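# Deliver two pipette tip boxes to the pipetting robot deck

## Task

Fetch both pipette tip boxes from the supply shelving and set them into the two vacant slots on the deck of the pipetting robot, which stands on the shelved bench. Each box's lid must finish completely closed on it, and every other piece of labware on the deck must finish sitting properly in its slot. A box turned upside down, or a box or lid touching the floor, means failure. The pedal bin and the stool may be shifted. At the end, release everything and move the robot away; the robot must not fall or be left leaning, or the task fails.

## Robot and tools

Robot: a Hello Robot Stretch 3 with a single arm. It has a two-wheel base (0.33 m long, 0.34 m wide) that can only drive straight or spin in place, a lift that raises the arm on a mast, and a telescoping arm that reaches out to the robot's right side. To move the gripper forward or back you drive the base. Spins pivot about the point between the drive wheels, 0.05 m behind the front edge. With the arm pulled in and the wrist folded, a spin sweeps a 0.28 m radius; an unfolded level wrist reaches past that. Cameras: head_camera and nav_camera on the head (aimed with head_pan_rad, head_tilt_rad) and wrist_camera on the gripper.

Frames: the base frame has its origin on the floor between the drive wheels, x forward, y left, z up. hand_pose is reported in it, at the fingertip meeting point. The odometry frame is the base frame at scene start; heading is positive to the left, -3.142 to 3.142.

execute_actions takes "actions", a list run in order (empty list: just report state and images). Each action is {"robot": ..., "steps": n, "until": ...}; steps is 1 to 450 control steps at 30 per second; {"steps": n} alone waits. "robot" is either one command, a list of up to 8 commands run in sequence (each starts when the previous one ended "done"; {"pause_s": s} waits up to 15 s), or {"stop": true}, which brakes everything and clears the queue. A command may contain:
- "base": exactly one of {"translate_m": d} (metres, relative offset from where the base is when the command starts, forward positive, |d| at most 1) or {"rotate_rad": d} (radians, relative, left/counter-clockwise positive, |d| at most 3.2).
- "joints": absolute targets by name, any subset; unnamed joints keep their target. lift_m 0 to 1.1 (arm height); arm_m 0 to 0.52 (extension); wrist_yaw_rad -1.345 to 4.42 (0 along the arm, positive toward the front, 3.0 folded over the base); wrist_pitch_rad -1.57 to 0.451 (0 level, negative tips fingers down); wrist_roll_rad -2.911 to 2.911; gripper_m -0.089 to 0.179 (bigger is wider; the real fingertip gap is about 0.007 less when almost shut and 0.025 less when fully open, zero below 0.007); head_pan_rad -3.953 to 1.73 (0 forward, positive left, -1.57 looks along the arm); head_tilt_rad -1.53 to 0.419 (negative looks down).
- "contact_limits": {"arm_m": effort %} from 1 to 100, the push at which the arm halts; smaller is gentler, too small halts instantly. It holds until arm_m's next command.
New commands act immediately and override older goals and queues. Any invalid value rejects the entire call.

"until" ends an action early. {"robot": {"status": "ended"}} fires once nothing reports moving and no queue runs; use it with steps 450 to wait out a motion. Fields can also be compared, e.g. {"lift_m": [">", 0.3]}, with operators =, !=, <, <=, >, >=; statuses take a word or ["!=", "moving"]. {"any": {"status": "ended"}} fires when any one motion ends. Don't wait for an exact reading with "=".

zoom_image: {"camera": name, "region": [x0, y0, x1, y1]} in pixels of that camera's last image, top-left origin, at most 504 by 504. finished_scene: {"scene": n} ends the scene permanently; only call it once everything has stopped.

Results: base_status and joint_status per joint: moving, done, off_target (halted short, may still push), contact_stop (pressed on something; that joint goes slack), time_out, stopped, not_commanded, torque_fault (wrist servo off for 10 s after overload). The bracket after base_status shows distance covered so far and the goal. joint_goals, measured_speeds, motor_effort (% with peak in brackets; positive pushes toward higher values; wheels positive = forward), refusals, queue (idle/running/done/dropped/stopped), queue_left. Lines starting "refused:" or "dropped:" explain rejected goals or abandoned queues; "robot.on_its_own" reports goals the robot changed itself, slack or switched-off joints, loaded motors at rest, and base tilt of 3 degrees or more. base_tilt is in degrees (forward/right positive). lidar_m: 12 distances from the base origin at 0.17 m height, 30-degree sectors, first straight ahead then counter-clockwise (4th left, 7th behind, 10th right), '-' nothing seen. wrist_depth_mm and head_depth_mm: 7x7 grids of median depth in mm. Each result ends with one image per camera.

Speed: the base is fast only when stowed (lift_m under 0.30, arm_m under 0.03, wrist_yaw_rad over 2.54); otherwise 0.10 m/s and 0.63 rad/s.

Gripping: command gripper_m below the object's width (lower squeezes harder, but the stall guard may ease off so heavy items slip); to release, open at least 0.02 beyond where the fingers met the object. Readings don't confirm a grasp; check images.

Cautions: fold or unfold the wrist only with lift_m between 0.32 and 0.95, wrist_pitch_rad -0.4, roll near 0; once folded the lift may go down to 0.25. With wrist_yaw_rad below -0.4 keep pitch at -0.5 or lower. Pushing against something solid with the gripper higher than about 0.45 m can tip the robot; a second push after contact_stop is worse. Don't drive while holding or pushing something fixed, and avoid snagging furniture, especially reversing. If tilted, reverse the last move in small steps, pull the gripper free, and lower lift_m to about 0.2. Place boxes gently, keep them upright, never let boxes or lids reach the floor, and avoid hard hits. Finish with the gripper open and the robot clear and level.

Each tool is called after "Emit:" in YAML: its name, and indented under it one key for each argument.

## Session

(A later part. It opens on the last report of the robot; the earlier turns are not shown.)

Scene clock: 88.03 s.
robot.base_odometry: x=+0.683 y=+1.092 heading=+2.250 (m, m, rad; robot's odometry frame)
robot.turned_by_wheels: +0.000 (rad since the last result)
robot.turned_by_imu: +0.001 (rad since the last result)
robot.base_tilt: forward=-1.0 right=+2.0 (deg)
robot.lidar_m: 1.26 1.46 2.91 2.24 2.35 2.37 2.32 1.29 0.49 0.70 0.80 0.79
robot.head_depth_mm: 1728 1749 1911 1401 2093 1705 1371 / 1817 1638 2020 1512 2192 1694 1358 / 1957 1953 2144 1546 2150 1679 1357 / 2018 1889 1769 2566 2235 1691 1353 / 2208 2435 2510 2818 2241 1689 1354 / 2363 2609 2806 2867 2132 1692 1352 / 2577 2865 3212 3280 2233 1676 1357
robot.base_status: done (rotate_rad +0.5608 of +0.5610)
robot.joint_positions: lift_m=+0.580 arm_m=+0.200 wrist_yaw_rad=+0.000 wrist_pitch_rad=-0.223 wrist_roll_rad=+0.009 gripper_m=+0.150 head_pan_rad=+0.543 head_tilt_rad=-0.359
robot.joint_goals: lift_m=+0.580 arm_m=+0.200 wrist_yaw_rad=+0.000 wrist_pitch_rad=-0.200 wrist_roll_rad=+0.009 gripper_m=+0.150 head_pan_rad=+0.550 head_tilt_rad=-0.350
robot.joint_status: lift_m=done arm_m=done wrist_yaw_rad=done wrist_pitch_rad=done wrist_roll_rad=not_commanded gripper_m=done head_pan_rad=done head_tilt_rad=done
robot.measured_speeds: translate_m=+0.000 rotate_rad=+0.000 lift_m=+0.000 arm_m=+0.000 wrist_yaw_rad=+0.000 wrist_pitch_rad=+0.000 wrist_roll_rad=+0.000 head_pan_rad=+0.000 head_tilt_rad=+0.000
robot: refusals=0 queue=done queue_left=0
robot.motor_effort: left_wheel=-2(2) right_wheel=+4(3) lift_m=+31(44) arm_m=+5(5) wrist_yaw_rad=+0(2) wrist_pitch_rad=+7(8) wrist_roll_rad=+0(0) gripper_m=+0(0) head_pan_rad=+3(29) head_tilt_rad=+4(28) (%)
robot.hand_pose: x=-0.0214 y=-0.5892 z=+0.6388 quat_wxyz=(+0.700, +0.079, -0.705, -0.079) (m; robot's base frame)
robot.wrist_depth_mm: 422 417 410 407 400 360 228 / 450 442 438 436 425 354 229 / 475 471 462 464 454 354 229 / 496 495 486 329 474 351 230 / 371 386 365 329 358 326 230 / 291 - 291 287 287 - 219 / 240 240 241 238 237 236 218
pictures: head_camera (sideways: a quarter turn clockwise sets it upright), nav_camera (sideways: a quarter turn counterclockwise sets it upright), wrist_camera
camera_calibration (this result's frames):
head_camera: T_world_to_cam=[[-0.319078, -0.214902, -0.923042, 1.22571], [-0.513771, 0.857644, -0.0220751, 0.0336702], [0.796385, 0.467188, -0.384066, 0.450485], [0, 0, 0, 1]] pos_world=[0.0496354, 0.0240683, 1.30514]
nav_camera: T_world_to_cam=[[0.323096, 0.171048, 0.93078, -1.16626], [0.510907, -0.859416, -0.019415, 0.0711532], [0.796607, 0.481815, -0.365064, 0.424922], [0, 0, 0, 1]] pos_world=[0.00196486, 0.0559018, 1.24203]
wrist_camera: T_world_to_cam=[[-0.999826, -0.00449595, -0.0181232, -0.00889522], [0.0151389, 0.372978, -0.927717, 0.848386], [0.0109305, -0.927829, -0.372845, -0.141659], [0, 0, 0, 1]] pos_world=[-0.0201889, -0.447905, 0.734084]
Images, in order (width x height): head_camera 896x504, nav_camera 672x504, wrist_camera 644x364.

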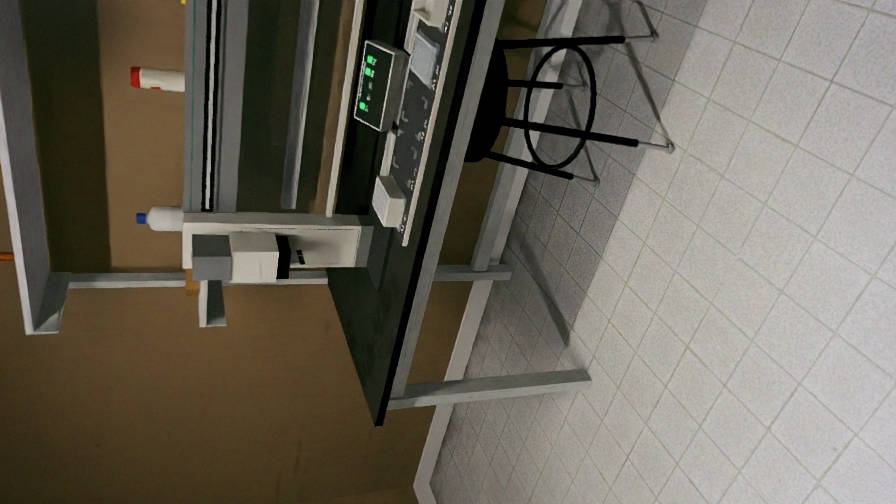

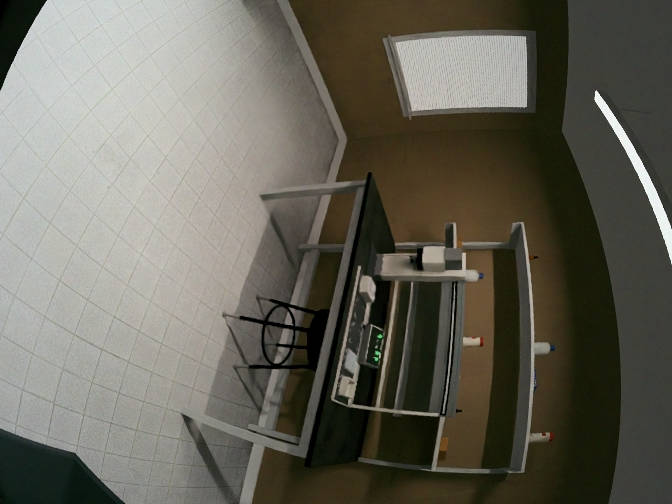

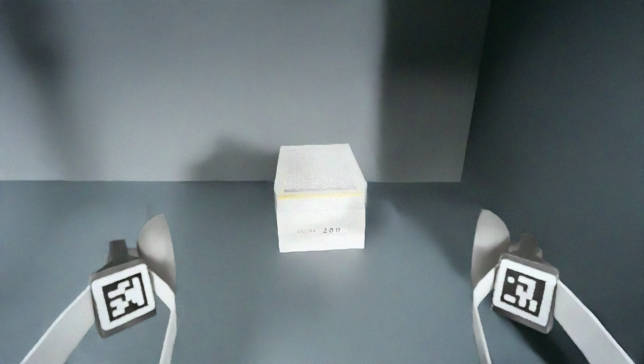

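Emit:
execute_actions:
  actions:
    - {"robot":{"joints":{"head_pan_rad":-1.57,"head_tilt_rad":-0.75,"arm_m":0.31,"lift_m":0.54,"wrist_pitch_rad":-0.3,"wrist_yaw_rad":0.05}},"steps":200,"until":{"robot":{"status":"ended"}}}

Scene clock: 107.10 s.
robot.base_odometry: x=+0.683 y=+1.092 heading=+2.250 (m, m, rad; robot's odometry frame)
robot.turned_by_wheels: +0.000 (rad since the last result)
robot.turned_by_imu: +0.001 (rad since the last result)
robot.base_tilt: forward=-1.0 right=+2.0 (deg)
robot.lidar_m: 1.26 1.46 2.92 2.24 2.34 2.36 2.33 1.29 0.49 0.70 0.80 0.79
robot.head_depth_mm: 619 606 528 613 1414 1302 1136 / 754 683 531 917 825 1239 - / 744 656 531 1089 841 1217 1129 / 758 682 530 1025 858 1220 1131 / 760 685 531 1055 875 1222 1135 / 761 633 532 1058 872 1224 1131 / 766 678 532 1056 902 1218 1125
robot.base_status: done (rotate_rad +0.5608 of +0.5610)
robot.joint_positions: lift_m=+0.540 arm_m=+0.310 wrist_yaw_rad=+0.049 wrist_pitch_rad=-0.313 wrist_roll_rad=+0.009 gripper_m=+0.150 head_pan_rad=-1.563 head_tilt_rad=-0.740
robot.joint_goals: lift_m=+0.540 arm_m=+0.310 wrist_yaw_rad=+0.050 wrist_pitch_rad=-0.300 wrist_roll_rad=+0.009 gripper_m=+0.150 head_pan_rad=-1.570 head_tilt_rad=-0.750
robot.joint_status: lift_m=done arm_m=done wrist_yaw_rad=done wrist_pitch_rad=done wrist_roll_rad=not_commanded gripper_m=done head_pan_rad=done head_tilt_rad=done
robot.measured_speeds: translate_m=+0.000 rotate_rad=+0.000 lift_m=+0.000 arm_m=+0.000 wrist_yaw_rad=+0.000 wrist_pitch_rad=+0.000 wrist_roll_rad=+0.000 head_pan_rad=+0.000 head_tilt_rad=+0.000
robot: refusals=0 queue=done queue_left=0
robot.motor_effort: left_wheel=-3(3) right_wheel=+4(3) lift_m=+31(32) arm_m=+5(5) wrist_yaw_rad=+0(1) wrist_pitch_rad=+4(7) wrist_roll_rad=+0(0) gripper_m=+0(0) head_pan_rad=-3(26) head_tilt_rad=-3(23) (%)
robot.hand_pose: x=-0.0099 y=-0.6907 z=+0.5770 quat_wxyz=(+0.698, +0.127, -0.698, -0.094) (m; robot's base frame)
robot.wrist_depth_mm: 332 327 318 309 304 295 257 / 359 350 342 331 326 315 256 / 383 380 363 244 346 340 254 / 313 311 309 199 272 304 254 / 243 253 241 212 218 246 227 / 200 - 198 197 195 - 192 / - 167 168 166 165 164 165
pictures: head_camera (sideways: a quarter turn clockwise sets it upright), nav_camera (sideways: a quarter turn counterclockwise sets it upright), wrist_camera
camera_calibration (this result's frames):
head_camera: T_world_to_cam=[[-0.0247908, 0.700006, -0.713707, 0.950969], [0.999677, 0.0133331, -0.0216468, 0.0238696], [-0.00563695, -0.714013, -0.70011, 0.86656], [0, 0, 0, 1]] pos_world=[0.00459809, -0.047267, 1.28592]
nav_camera: T_world_to_cam=[[-0.0149534, -0.685371, 0.72804, -0.899834], [-0.999864, 0.00523446, -0.0156087, 0.0754047], [0.00688688, -0.728175, -0.685357, 0.846462], [0, 0, 0, 1]] pos_world=[0.0561095, -0.000743012, 1.23642]
wrist_camera: T_world_to_cam=[[-0.998505, -0.0514757, -0.0184102, -0.0312484], [-0.00706055, 0.455364, -0.890277, 0.863862], [0.054211, -0.888816, -0.455047, -0.184161], [0, 0, 0, 1]] pos_world=[-0.0151188, -0.558665, 0.684699]
Images, in order (width x height): head_camera 896x504, nav_camera 672x504, wrist_camera 644x364.

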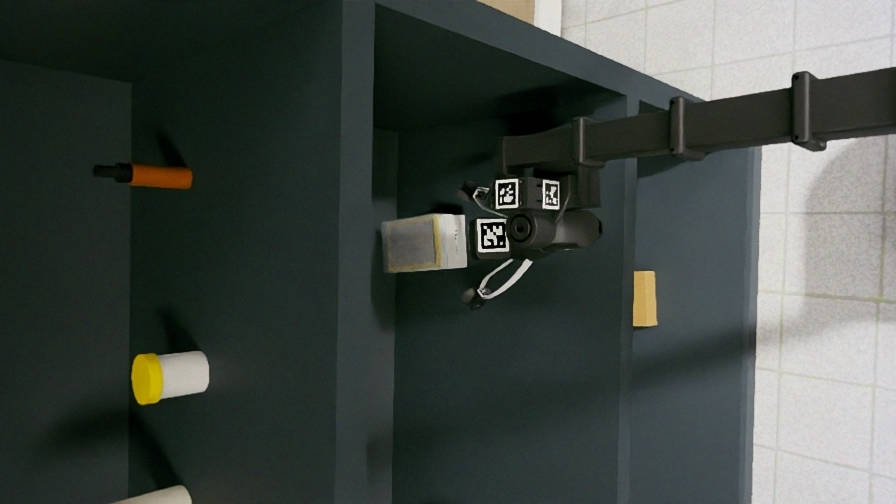

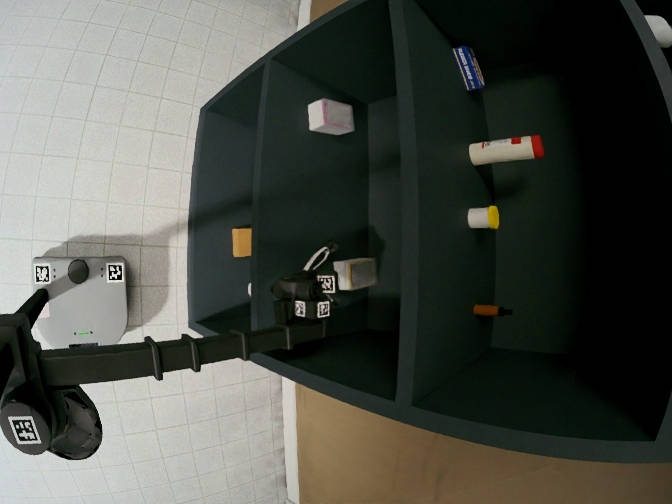

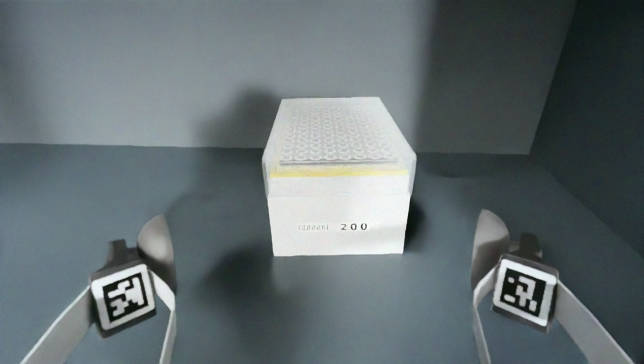

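Emit:
execute_actions:
  actions:
    - {"robot":{"base":{"translate_m":-0.007},"joints":{"lift_m":0.528}},"steps":200,"until":{"robot":{"status":"ended"}}}
    - {"robot":{"joints":{"arm_m":0.41}},"steps":200,"until":{"robot":{"status":"ended"}}}

Scene clock: 120.03 s.
robot.base_odometry: x=+0.688 y=+1.086 heading=+2.250 (m, m, rad; robot's odometry frame)
robot.turned_by_wheels: +0.000 (rad since the last result)
robot.turned_by_imu: +0.001 (rad since the last result)
robot.base_tilt: forward=-1.0 right=+1.9 (deg)
robot.lidar_m: 1.27 1.47 2.91 2.24 2.34 2.36 2.32 1.29 0.49 0.70 0.80 0.80
robot.head_depth_mm: 595 587 514 615 1444 1290 1134 / 757 683 531 888 825 1254 - / 753 668 531 1122 856 1208 1126 / 758 683 532 1018 876 1214 1131 / 760 685 532 1052 877 1209 1129 / 764 631 531 1057 877 1218 1132 / 768 683 533 1055 899 1228 1130
robot.base_status: done (translate_m -0.0070 of -0.0070)
robot.joint_positions: lift_m=+0.528 arm_m=+0.410 wrist_yaw_rad=+0.049 wrist_pitch_rad=-0.313 wrist_roll_rad=+0.009 gripper_m=+0.150 head_pan_rad=-1.563 head_tilt_rad=-0.740
robot.joint_goals: lift_m=+0.528 arm_m=+0.410 wrist_yaw_rad=+0.050 wrist_pitch_rad=-0.300 wrist_roll_rad=+0.009 gripper_m=+0.150 head_pan_rad=-1.570 head_tilt_rad=-0.750
robot.joint_status: lift_m=done arm_m=done wrist_yaw_rad=done wrist_pitch_rad=done wrist_roll_rad=not_commanded gripper_m=done head_pan_rad=done head_tilt_rad=done
robot.measured_speeds: translate_m=+0.000 rotate_rad=+0.000 lift_m=+0.000 arm_m=+0.000 wrist_yaw_rad=+0.000 wrist_pitch_rad=+0.000 wrist_roll_rad=+0.000 head_pan_rad=+0.000 head_tilt_rad=+0.000
robot: refusals=0 queue=done queue_left=0
robot.motor_effort: left_wheel=-2(7) right_wheel=+3(7) lift_m=+31(32) arm_m=+5(5) wrist_yaw_rad=+1(1) wrist_pitch_rad=+4(4) wrist_roll_rad=+0(0) gripper_m=+0(0) head_pan_rad=-2(2) head_tilt_rad=-3(3) (%)
robot.hand_pose: x=-0.0099 y=-0.7907 z=+0.5650 quat_wxyz=(+0.698, +0.127, -0.698, -0.094) (m; robot's base frame)
robot.wrist_depth_mm: 235 231 225 220 215 210 204 / 253 247 241 235 231 225 220 / 277 267 260 247 248 243 234 / 287 281 179 149 259 260 247 / 224 233 122 116 127 226 217 / 189 - 103 104 104 - 178 / - 153 107 109 110 151 150
pictures: head_camera (sideways: a quarter turn clockwise sets it upright), nav_camera (sideways: a quarter turn counterclockwise sets it upright), wrist_camera
camera_calibration (this result's frames):
head_camera: T_world_to_cam=[[-0.0246809, 0.70001, -0.713707, 0.950968], [0.999679, 0.0131762, -0.0216468, 0.0238696], [-0.00574905, -0.714012, -0.70011, 0.86656], [0, 0, 0, 1]] pos_world=[0.00459066, -0.0472667, 1.28592]
nav_camera: T_world_to_cam=[[-0.015061, -0.685369, 0.72804, -0.899833], [-0.999864, 0.00539144, -0.0156087, 0.0754047], [0.00677255, -0.728176, -0.685357, 0.846462], [0, 0, 0, 1]] pos_world=[0.0561094, -0.00075086, 1.23642]
wrist_camera: T_world_to_cam=[[-0.998501, -0.0515477, -0.0184098, -0.0366567], [-0.00709662, 0.45541, -0.890253, 0.898723], [0.0542745, -0.888788, -0.455094, -0.278449], [0, 0, 0, 1]] pos_world=[-0.0151111, -0.65866, 0.672696]
Images, in order (width x height): head_camera 896x504, nav_camera 672x504, wrist_camera 644x364.

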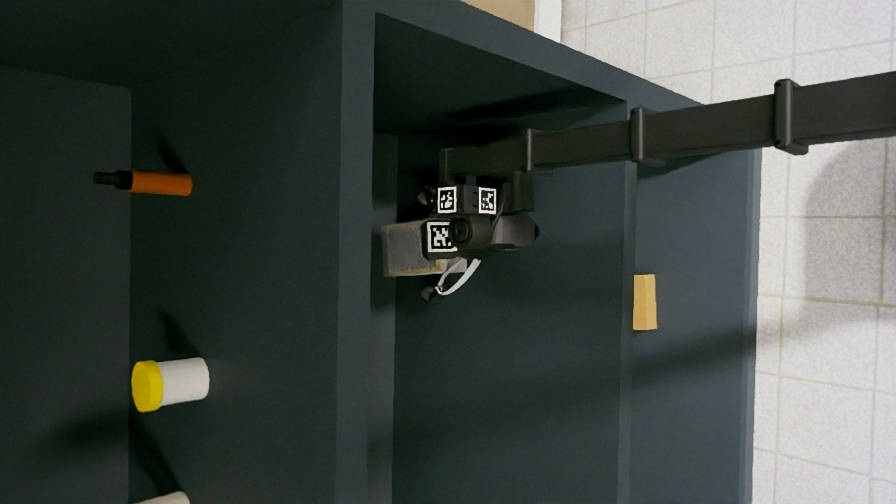

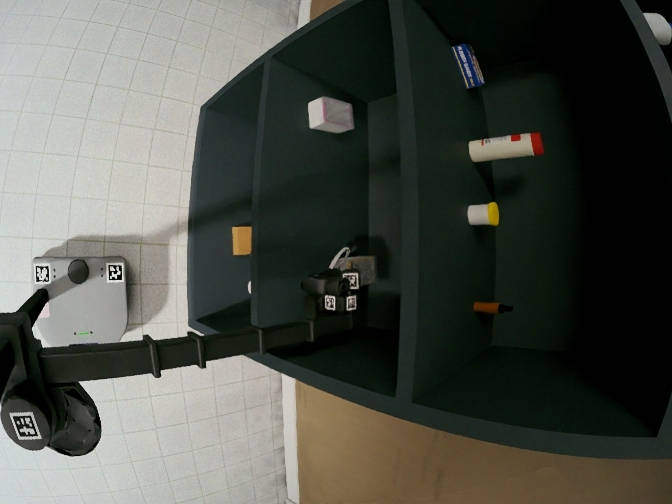

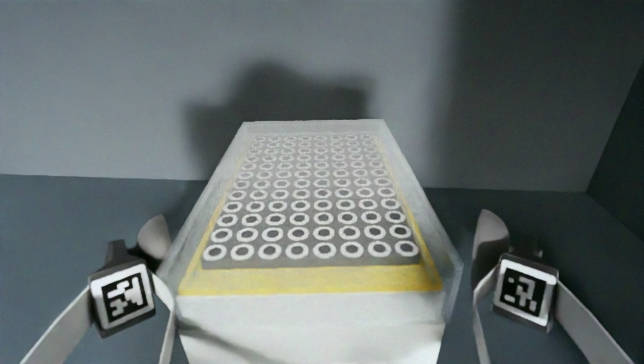

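Emit:
execute_actions:
  actions:
    - {"robot":{"base":{"translate_m":0.003},"joints":{"lift_m":0.525}},"steps":200,"until":{"robot":{"status":"ended"}}}
    - {"robot":{"joints":{"gripper_m":0.07}},"steps":100,"until":{"robot":{"status":"ended"}}}

Scene clock: 124.97 s.
robot.base_odometry: x=+0.686 y=+1.089 heading=+2.250 (m, m, rad; robot's odometry frame)
robot.turned_by_wheels: +0.000 (rad since the last result)
robot.turned_by_imu: +0.001 (rad since the last result)
robot.base_tilt: forward=-0.9 right=+1.9 (deg)
robot.lidar_m: 1.27 1.47 2.93 2.24 2.35 2.36 2.32 1.29 0.49 0.70 0.91 0.80
robot.head_depth_mm: 604 597 515 623 1444 1290 1130 / 754 683 531 904 830 1236 - / 758 668 532 1122 857 1215 1132 / 761 684 531 1024 878 1215 1132 / 762 682 531 1054 876 1217 1128 / 767 632 531 1051 878 1208 1132 / 765 683 533 1055 897 1222 1133
robot.base_status: done (translate_m +0.0030 of +0.0030)
robot.joint_positions: lift_m=+0.525 arm_m=+0.410 wrist_yaw_rad=+0.050 wrist_pitch_rad=-0.313 wrist_roll_rad=+0.009 gripper_m=+0.072 head_pan_rad=-1.563 head_tilt_rad=-0.740
robot.joint_goals: lift_m=+0.525 arm_m=+0.410 wrist_yaw_rad=+0.050 wrist_pitch_rad=-0.300 wrist_roll_rad=+0.009 gripper_m=+0.070 head_pan_rad=-1.570 head_tilt_rad=-0.750
robot.joint_status: lift_m=done arm_m=done wrist_yaw_rad=done wrist_pitch_rad=done wrist_roll_rad=not_commanded gripper_m=done head_pan_rad=done head_tilt_rad=done
robot.measured_speeds: translate_m=+0.000 rotate_rad=+0.000 lift_m=+0.000 arm_m=+0.000 wrist_yaw_rad=+0.000 wrist_pitch_rad=+0.000 wrist_roll_rad=+0.000 head_pan_rad=+0.000 head_tilt_rad=+0.000
robot: refusals=0 queue=done queue_left=0
robot.motor_effort: left_wheel=-2(3) right_wheel=+3(9) lift_m=+31(32) arm_m=+5(5) wrist_yaw_rad=-1(1) wrist_pitch_rad=+4(4) wrist_roll_rad=+0(0) gripper_m=-36(100) head_pan_rad=-2(2) head_tilt_rad=-4(2) (%)
robot.hand_pose: x=-0.0096 y=-0.7907 z=+0.5620 quat_wxyz=(+0.698, +0.128, -0.698, -0.094) (m; robot's base frame)
robot.wrist_depth_mm: 234 230 224 219 215 210 205 / 253 247 242 235 230 224 219 / 276 268 259 245 246 241 235 / 281 279 250 143 246 258 242 / 217 229 117 112 115 222 211 / 179 - 101 101 102 - 174 / - 150 108 108 109 148 147
pictures: head_camera (sideways: a quarter turn clockwise sets it upright), nav_camera (sideways: a quarter turn counterclockwise sets it upright), wrist_camera
camera_calibration (this result's frames):
head_camera: T_world_to_cam=[[-0.0246742, 0.70001, -0.713707, 0.950968], [0.999679, 0.0131667, -0.0216468, 0.0238696], [-0.00575586, -0.714012, -0.70011, 0.86656], [0, 0, 0, 1]] pos_world=[0.00459021, -0.0472667, 1.28592]
nav_camera: T_world_to_cam=[[-0.0150675, -0.685369, 0.72804, -0.899833], [-0.999864, 0.00540097, -0.0156087, 0.0754047], [0.00676561, -0.728176, -0.685357, 0.846463], [0, 0, 0, 1]] pos_world=[0.0561094, -0.000751337, 1.23642]
wrist_camera: T_world_to_cam=[[-0.99845, -0.0525159, -0.0184107, -0.0372473], [-0.00753784, 0.45541, -0.89025, 0.896047], [0.0551366, -0.888731, -0.4551, -0.279761], [0, 0, 0, 1]] pos_world=[-0.0150102, -0.658657, 0.669701]
Images, in order (width x height): head_camera 896x504, nav_camera 672x504, wrist_camera 644x364.

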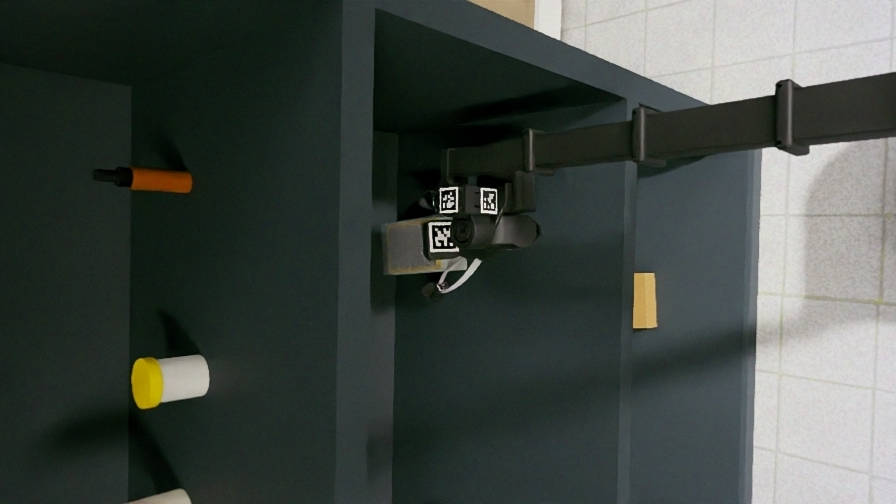

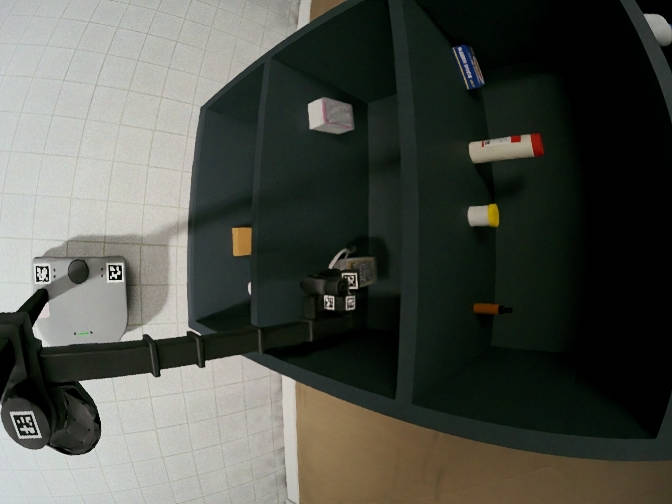

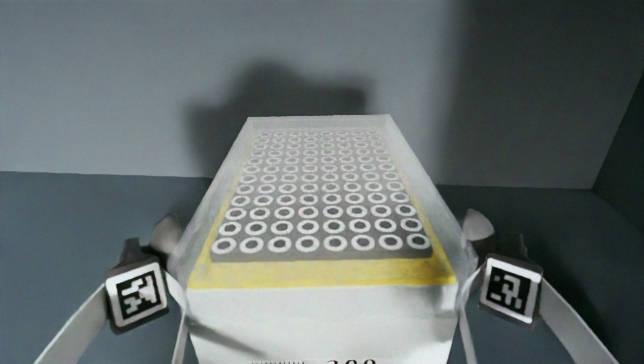

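Emit:
execute_actions:
  actions:
    - {"robot":{"joints":{"gripper_m":0.15}},"steps":100,"until":{"robot":{"status":"ended"}}}
    - {"robot":{"joints":{"arm_m":0.38}},"steps":100,"until":{"robot":{"status":"ended"}}}
    - {"robot":{"joints":{"gripper_m":0.105}},"steps":100,"until":{"robot":{"status":"ended"}}}

Scene clock: 132.30 s.
robot.base_odometry: x=+0.686 y=+1.089 heading=+2.250 (m, m, rad; robot's odometry frame)
robot.turned_by_wheels: +0.000 (rad since the last result)
robot.turned_by_imu: +0.001 (rad since the last result)
robot.base_tilt: forward=-1.0 right=+1.8 (deg)
robot.lidar_m: 1.27 1.47 2.92 2.23 2.34 2.36 2.32 1.29 0.49 0.70 0.91 0.80
robot.head_depth_mm: 603 597 515 622 1435 1286 1122 / 754 681 531 897 829 1243 - / 759 667 532 1113 854 1213 1127 / 757 684 532 1024 860 1215 1130 / 760 682 532 1054 880 1221 1133 / 765 632 532 1057 882 1216 1128 / 765 684 530 1054 899 1218 1128
robot.base_status: done (translate_m +0.0030 of +0.0030)
robot.joint_positions: lift_m=+0.525 arm_m=+0.380 wrist_yaw_rad=+0.050 wrist_pitch_rad=-0.313 wrist_roll_rad=+0.009 gripper_m=+0.105 head_pan_rad=-1.563 head_tilt_rad=-0.740
robot.joint_goals: lift_m=+0.525 arm_m=+0.380 wrist_yaw_rad=+0.050 wrist_pitch_rad=-0.300 wrist_roll_rad=+0.009 gripper_m=+0.105 head_pan_rad=-1.570 head_tilt_rad=-0.750
robot.joint_status: lift_m=done arm_m=done wrist_yaw_rad=done wrist_pitch_rad=done wrist_roll_rad=not_commanded gripper_m=done head_pan_rad=done head_tilt_rad=done
robot.measured_speeds: translate_m=+0.000 rotate_rad=+0.000 lift_m=+0.000 arm_m=+0.000 wrist_yaw_rad=+0.000 wrist_pitch_rad=+0.000 wrist_roll_rad=+0.000 head_pan_rad=+0.000 head_tilt_rad=+0.000
robot: refusals=0 queue=done queue_left=0
robot.motor_effort: left_wheel=-1(2) right_wheel=+3(4) lift_m=+31(31) arm_m=-6(6) wrist_yaw_rad=+0(1) wrist_pitch_rad=+4(4) wrist_roll_rad=+0(0) gripper_m=+0(90) head_pan_rad=-1(2) head_tilt_rad=-4(4) (%)
robot.hand_pose: x=-0.0096 y=-0.7614 z=+0.5620 quat_wxyz=(+0.698, +0.128, -0.698, -0.094) (m; robot's base frame)
robot.wrist_depth_mm: 263 259 252 246 241 236 228 / 283 277 271 264 257 251 241 / 309 302 291 199 274 271 252 / 281 278 250 143 245 272 241 / 219 217 129 128 128 213 210 / 179 178 136 137 138 181 172 / 151 148 148 146 148 146 147
pictures: head_camera (sideways: a quarter turn clockwise sets it upright), nav_camera (sideways: a quarter turn counterclockwise sets it upright), wrist_camera
camera_calibration (this result's frames):
head_camera: T_world_to_cam=[[-0.0246743, 0.70001, -0.713707, 0.950968], [0.999679, 0.0131668, -0.0216468, 0.0238696], [-0.00575577, -0.714012, -0.70011, 0.866561], [0, 0, 0, 1]] pos_world=[0.00459022, -0.0472667, 1.28592]
nav_camera: T_world_to_cam=[[-0.0150674, -0.685369, 0.72804, -0.899833], [-0.999864, 0.00540085, -0.0156087, 0.0754047], [0.00676569, -0.728176, -0.685357, 0.846463], [0, 0, 0, 1]] pos_world=[0.0561094, -0.000751323, 1.23642]
wrist_camera: T_world_to_cam=[[-0.99845, -0.0525143, -0.0184099, -0.0357086], [-0.00753782, 0.455411, -0.89025, 0.882707], [0.0551349, -0.888731, -0.455101, -0.253728], [0, 0, 0, 1]] pos_world=[-0.0150104, -0.629365, 0.669701]
Images, in order (width x height): head_camera 896x504, nav_camera 672x504, wrist_camera 644x364.

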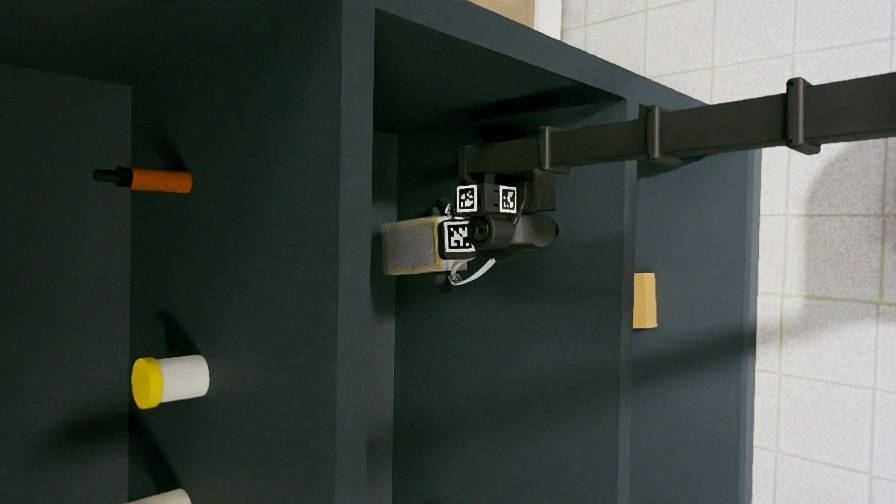

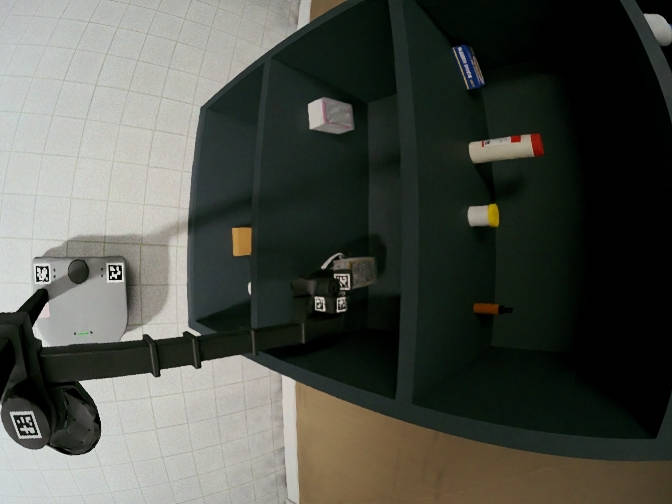

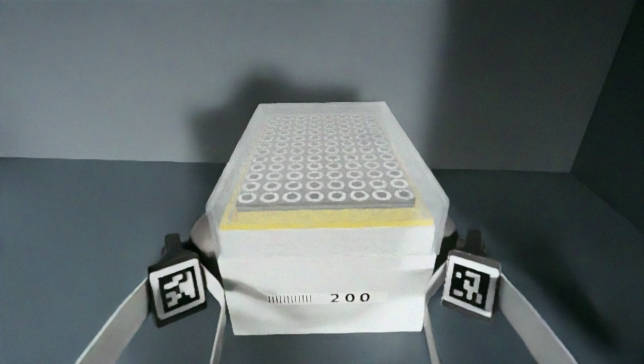

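Emit:
execute_actions:
  actions:
    - {"robot":{"joints":{"arm_m":0.39}},"steps":100,"until":{"robot":{"status":"ended"}}}
    - {"robot":{"joints":{"gripper_m":0.07}},"steps":100,"until":{"robot":{"status":"ended"}}}

Scene clock: 136.50 s.
robot.base_odometry: x=+0.686 y=+1.089 heading=+2.250 (m, m, rad; robot's odometry frame)
robot.turned_by_wheels: +0.000 (rad since the last result)
robot.turned_by_imu: +0.001 (rad since the last result)
robot.base_tilt: forward=-1.0 right=+1.9 (deg)
robot.lidar_m: 1.27 1.47 2.91 2.23 2.35 2.35 2.32 1.29 0.49 0.70 0.80 0.79
robot.head_depth_mm: 606 597 515 623 1441 1281 1124 / 755 681 530 905 828 1240 - / 754 670 531 1120 857 1224 1131 / 757 683 532 1021 875 1209 1128 / 761 684 532 1061 879 1217 1134 / 764 631 532 1056 878 1213 1130 / 764 682 529 1052 900 1219 1126
robot.base_status: done (translate_m +0.0030 of +0.0030)
robot.joint_positions: lift_m=+0.525 arm_m=+0.390 wrist_yaw_rad=+0.050 wrist_pitch_rad=-0.314 wrist_roll_rad=+0.009 gripper_m=+0.071 head_pan_rad=-1.563 head_tilt_rad=-0.740
robot.joint_goals: lift_m=+0.525 arm_m=+0.390 wrist_yaw_rad=+0.050 wrist_pitch_rad=-0.300 wrist_roll_rad=+0.009 gripper_m=+0.070 head_pan_rad=-1.570 head_tilt_rad=-0.750
robot.joint_status: lift_m=done arm_m=done wrist_yaw_rad=done wrist_pitch_rad=done wrist_roll_rad=not_commanded gripper_m=done head_pan_rad=done head_tilt_rad=done
robot.measured_speeds: translate_m=+0.000 rotate_rad=+0.000 lift_m=+0.000 arm_m=+0.000 wrist_yaw_rad=+0.000 wrist_pitch_rad=+0.000 wrist_roll_rad=+0.000 head_pan_rad=+0.000 head_tilt_rad=+0.000
robot: refusals=0 queue=done queue_left=0
robot.motor_effort: left_wheel=-2(2) right_wheel=+3(4) lift_m=+31(30) arm_m=+5(7) wrist_yaw_rad=+0(1) wrist_pitch_rad=+4(4) wrist_roll_rad=+0(0) gripper_m=-27(94) head_pan_rad=-1(3) head_tilt_rad=-4(3) (%)
robot.hand_pose: x=-0.0098 y=-0.7706 z=+0.5618 quat_wxyz=(+0.698, +0.128, -0.698, -0.094) (m; robot's base frame)
robot.wrist_depth_mm: 254 250 243 237 232 227 222 / 274 267 262 258 247 244 236 / 299 292 282 198 266 261 249 / 281 278 249 142 244 270 241 / 218 218 124 124 125 213 211 / 178 184 132 132 133 176 174 / 150 150 146 145 145 148 147
pictures: head_camera (sideways: a quarter turn clockwise sets it upright), nav_camera (sideways: a quarter turn counterclockwise sets it upright), wrist_camera
camera_calibration (this result's frames):
head_camera: T_world_to_cam=[[-0.0246742, 0.70001, -0.713707, 0.950968], [0.999679, 0.0131667, -0.0216468, 0.0238696], [-0.00575586, -0.714012, -0.70011, 0.866561], [0, 0, 0, 1]] pos_world=[0.00459021, -0.0472667, 1.28592]
nav_camera: T_world_to_cam=[[-0.0150675, -0.685369, 0.72804, -0.899833], [-0.999864, 0.00540097, -0.0156087, 0.0754047], [0.00676561, -0.728176, -0.685357, 0.846463], [0, 0, 0, 1]] pos_world=[0.0561094, -0.000751329, 1.23642]
wrist_camera: T_world_to_cam=[[-0.998479, -0.0519607, -0.0184093, -0.0359012], [-0.00733081, 0.456146, -0.889875, 0.887084], [0.0546359, -0.888387, -0.455833, -0.261318], [0, 0, 0, 1]] pos_world=[-0.0150662, -0.638657, 0.669615]
Images, in order (width x height): head_camera 896x504, nav_camera 672x504, wrist_camera 644x364.

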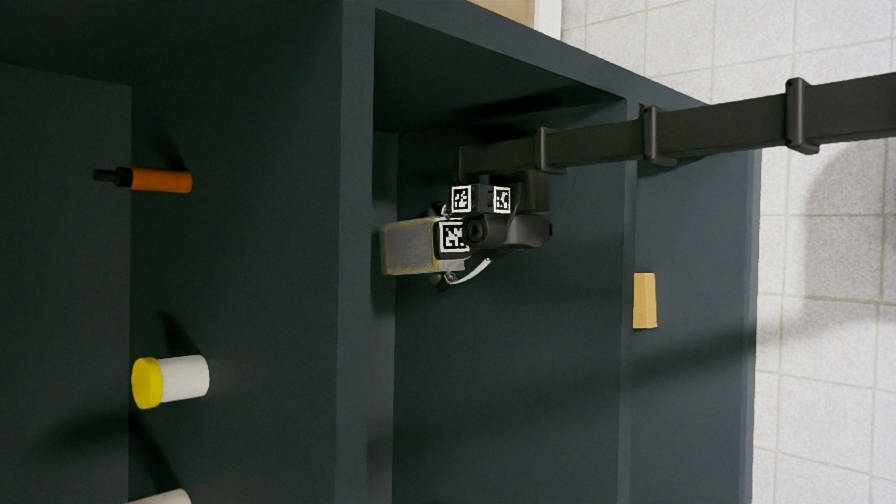

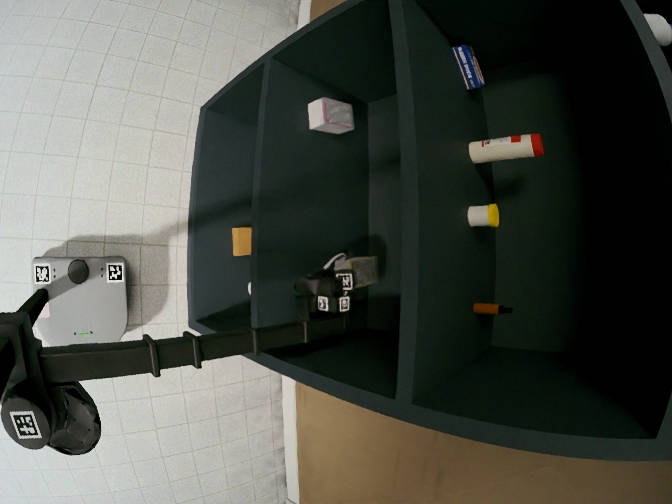

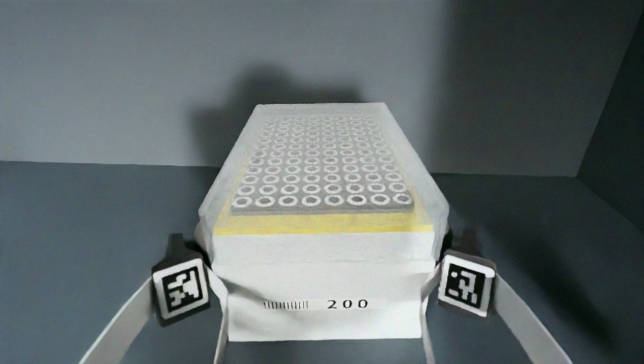

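Emit:
execute_actions:
  actions:
    - {"robot":{"joints":{"gripper_m":0.045}},"steps":60,"until":{"robot":{"status":"ended"}}}
    - {"robot":{"joints":{"lift_m":0.56}},"steps":100,"until":{"robot":{"status":"ended"}}}
    - {"steps":15}

Scene clock: 141.13 s.
robot.base_odometry: x=+0.686 y=+1.089 heading=+2.250 (m, m, rad; robot's odometry frame)
robot.turned_by_wheels: +0.000 (rad since the last result)
robot.turned_by_imu: +0.001 (rad since the last result)
robot.base_tilt: forward=-1.0 right=+2.0 (deg)
robot.lidar_m: 1.26 1.47 2.91 2.24 2.34 2.36 2.33 1.29 0.49 0.70 0.90 0.79
robot.head_depth_mm: 604 598 517 622 1440 1293 1136 / 752 682 530 901 804 1267 - / 755 669 530 1124 857 1218 1135 / 757 683 532 996 879 1216 1134 / 762 684 530 1058 876 1212 1125 / 762 633 533 1054 876 1222 1128 / 768 684 531 1058 896 1215 1133
robot.base_status: done (translate_m +0.0030 of +0.0030)
robot.joint_positions: lift_m=+0.560 arm_m=+0.390 wrist_yaw_rad=+0.050 wrist_pitch_rad=-0.324 wrist_roll_rad=+0.009 gripper_m=+0.046 head_pan_rad=-1.563 head_tilt_rad=-0.740
robot.joint_goals: lift_m=+0.560 arm_m=+0.390 wrist_yaw_rad=+0.050 wrist_pitch_rad=-0.300 wrist_roll_rad=+0.009 gripper_m=+0.045 head_pan_rad=-1.570 head_tilt_rad=-0.750
robot.joint_status: lift_m=done arm_m=done wrist_yaw_rad=done wrist_pitch_rad=done wrist_roll_rad=not_commanded gripper_m=done head_pan_rad=done head_tilt_rad=done
robot.measured_speeds: translate_m=+0.000 rotate_rad=+0.000 lift_m=+0.000 arm_m=+0.000 wrist_yaw_rad=+0.000 wrist_pitch_rad=+0.000 wrist_roll_rad=+0.000 head_pan_rad=+0.000 head_tilt_rad=+0.000
robot: refusals=0 queue=done queue_left=0
robot.motor_effort: left_wheel=-2(2) right_wheel=+4(4) lift_m=+44(45) arm_m=+5(5) wrist_yaw_rad=+0(0) wrist_pitch_rad=+7(8) wrist_roll_rad=+0(0) gripper_m=-19(96) head_pan_rad=-2(2) head_tilt_rad=-4(3) (%)
robot.hand_pose: x=-0.0098 y=-0.7696 z=+0.5940 quat_wxyz=(+0.698, +0.131, -0.698, -0.098) (m; robot's base frame)
robot.wrist_depth_mm: 254 247 242 239 231 226 221 / 275 270 262 255 250 244 236 / 297 291 282 277 270 263 251 / 323 315 303 160 283 284 251 / 269 265 129 130 130 260 238 / 222 222 132 133 132 219 214 / 188 186 175 138 139 182 182
pictures: head_camera (sideways: a quarter turn clockwise sets it upright), nav_camera (sideways: a quarter turn counterclockwise sets it upright), wrist_camera
camera_calibration (this result's frames):
head_camera: T_world_to_cam=[[-0.0246743, 0.70001, -0.713707, 0.950968], [0.999679, 0.0131668, -0.0216468, 0.0238696], [-0.00575577, -0.714012, -0.70011, 0.866561], [0, 0, 0, 1]] pos_world=[0.00459022, -0.0472667, 1.28592]
nav_camera: T_world_to_cam=[[-0.0150674, -0.685369, 0.72804, -0.899833], [-0.999864, 0.00540085, -0.0156087, 0.0754047], [0.00676569, -0.728176, -0.685357, 0.846463], [0, 0, 0, 1]] pos_world=[0.0561094, -0.000751323, 1.23642]
wrist_camera: T_world_to_cam=[[-0.998489, -0.0517726, -0.0184343, -0.0351496], [-0.00776859, 0.465034, -0.885259, 0.919305], [0.0544048, -0.883778, -0.464733, -0.236941], [0, 0, 0, 1]] pos_world=[-0.0150641, -0.63873, 0.70306]
Images, in order (width x height): head_camera 896x504, nav_camera 672x504, wrist_camera 644x364.

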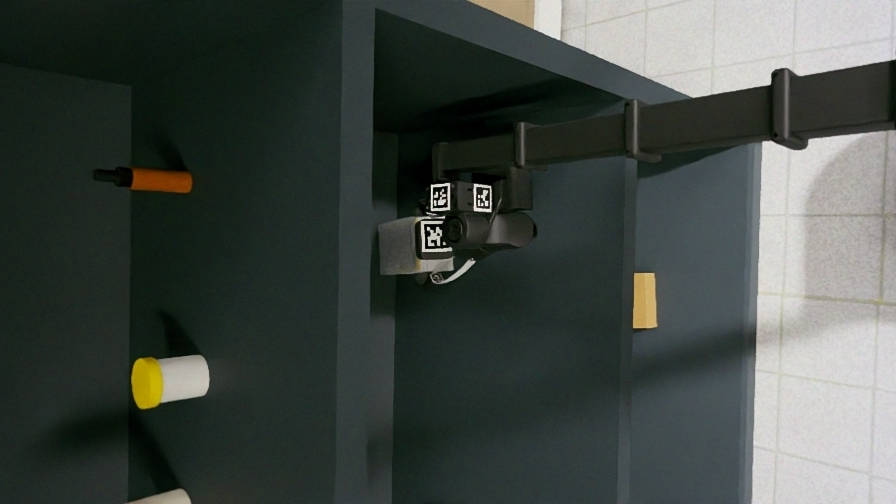

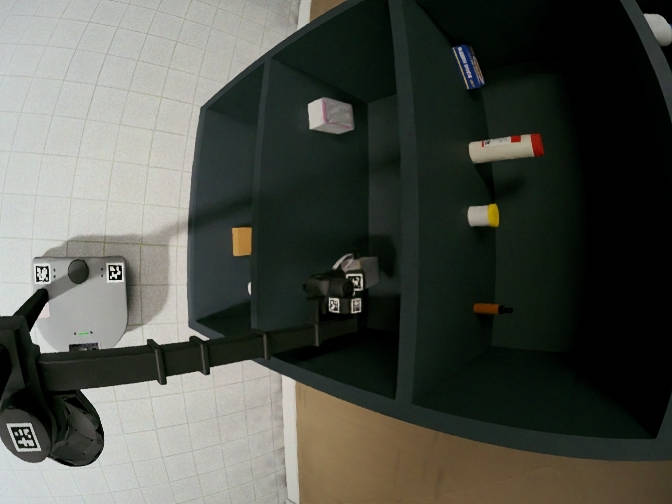

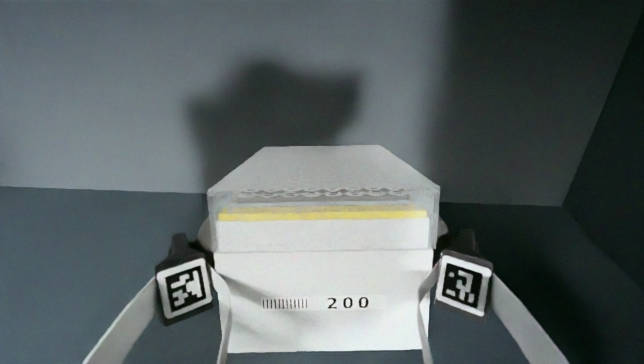

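Emit:
execute_actions:
  actions:
    - {"robot":{"joints":{"lift_m":0.525}},"steps":100,"until":{"robot":{"status":"ended"}}}
    - {"robot":{"joints":{"gripper_m":0.11}},"steps":60,"until":{"robot":{"status":"ended"}}}
    - {"steps":10}

Scene clock: 151.33 s.
robot.base_odometry: x=+0.686 y=+1.089 heading=+2.250 (m, m, rad; robot's odometry frame)
robot.turned_by_wheels: +0.000 (rad since the last result)
robot.turned_by_imu: +0.001 (rad since the last result)
robot.base_tilt: forward=-1.1 right=+2.1 (deg)
robot.lidar_m: 1.27 1.47 2.92 2.24 2.34 2.35 2.32 1.29 0.49 0.70 0.80 0.79
robot.head_depth_mm: 607 595 517 623 1440 1282 1130 / 753 683 531 901 829 1245 - / 758 668 533 1120 856 1220 1128 / 756 684 530 1026 879 1220 1126 / 764 683 532 1050 876 1216 1132 / 762 633 532 1055 878 1217 1136 / 767 682 532 1057 897 1210 1129
robot.base_status: done (translate_m +0.0030 of +0.0030)
robot.joint_positions: lift_m=+0.525 arm_m=+0.390 wrist_yaw_rad=+0.050 wrist_pitch_rad=-0.317 wrist_roll_rad=+0.009 gripper_m=+0.110 head_pan_rad=-1.563 head_tilt_rad=-0.740
robot.joint_goals: lift_m=+0.525 arm_m=+0.390 wrist_yaw_rad=+0.050 wrist_pitch_rad=-0.300 wrist_roll_rad=+0.009 gripper_m=+0.110 head_pan_rad=-1.570 head_tilt_rad=-0.750
robot.joint_status: lift_m=done arm_m=done wrist_yaw_rad=done wrist_pitch_rad=done wrist_roll_rad=not_commanded gripper_m=done head_pan_rad=done head_tilt_rad=done
robot.measured_speeds: translate_m=+0.000 rotate_rad=+0.000 lift_m=+0.000 arm_m=+0.000 wrist_yaw_rad=+0.000 wrist_pitch_rad=+0.000 wrist_roll_rad=+0.000 head_pan_rad=+0.000 head_tilt_rad=+0.000
robot: refusals=0 queue=done queue_left=0
robot.motor_effort: left_wheel=-2(2) right_wheel=+4(4) lift_m=+30(46) arm_m=+5(5) wrist_yaw_rad=+0(0) wrist_pitch_rad=+5(7) wrist_roll_rad=+0(0) gripper_m=+0(85) head_pan_rad=-1(2) head_tilt_rad=-3(3) (%)
robot.hand_pose: x=-0.0098 y=-0.7703 z=+0.5613 quat_wxyz=(+0.698, +0.129, -0.698, -0.095) (m; robot's base frame)
robot.wrist_depth_mm: 254 250 243 237 232 228 221 / 276 270 261 256 251 244 236 / 298 291 280 196 266 263 251 / 280 279 248 140 244 268 241 / 217 218 127 127 127 211 207 / 178 184 135 135 136 177 173 / 151 145 145 145 148 143 147
pictures: head_camera (sideways: a quarter turn clockwise sets it upright), nav_camera (sideways: a quarter turn counterclockwise sets it upright), wrist_camera
camera_calibration (this result's frames):
head_camera: T_world_to_cam=[[-0.0246743, 0.70001, -0.713707, 0.950968], [0.999679, 0.0131668, -0.0216468, 0.0238696], [-0.00575577, -0.714012, -0.70011, 0.866561], [0, 0, 0, 1]] pos_world=[0.00459022, -0.0472667, 1.28592]
nav_camera: T_world_to_cam=[[-0.0150674, -0.685369, 0.72804, -0.899833], [-0.999864, 0.00540085, -0.0156087, 0.0754047], [0.00676569, -0.728176, -0.685357, 0.846463], [0, 0, 0, 1]] pos_world=[0.0561094, -0.000751323, 1.23642]
wrist_camera: T_world_to_cam=[[-0.998482, -0.0519085, -0.0184179, -0.0358686], [-0.00743779, 0.458398, -0.888716, 0.887542], [0.0545747, -0.88723, -0.458088, -0.259216], [0, 0, 0, 1]] pos_world=[-0.0150662, -0.638693, 0.669368]
Images, in order (width x height): head_camera 896x504, nav_camera 672x504, wrist_camera 644x364.

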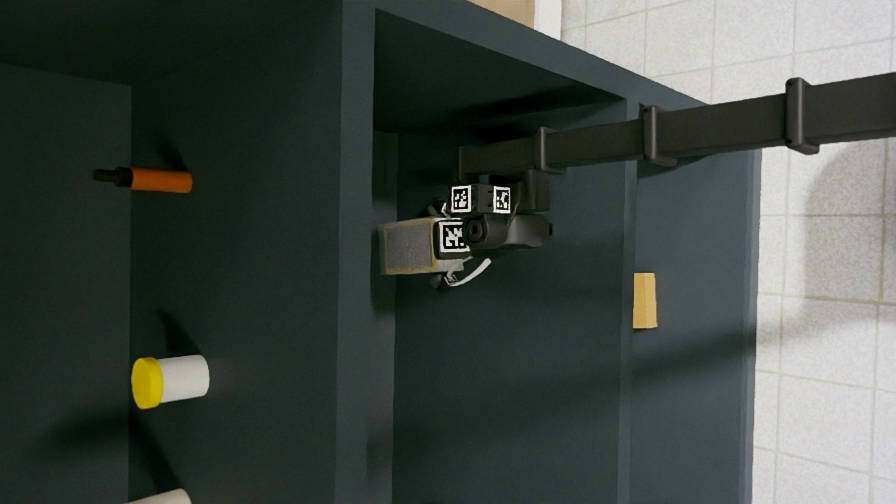

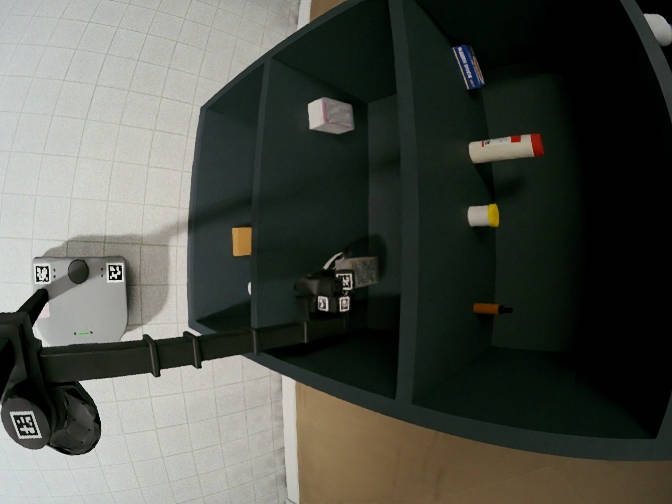

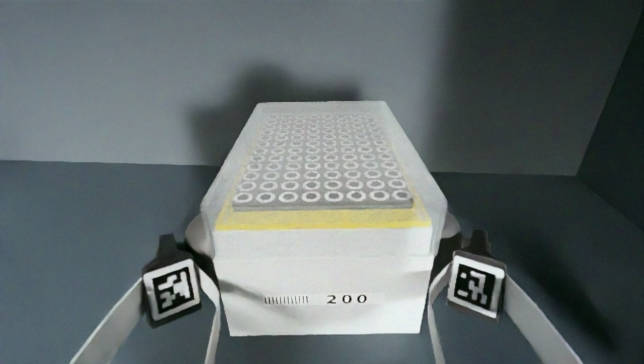

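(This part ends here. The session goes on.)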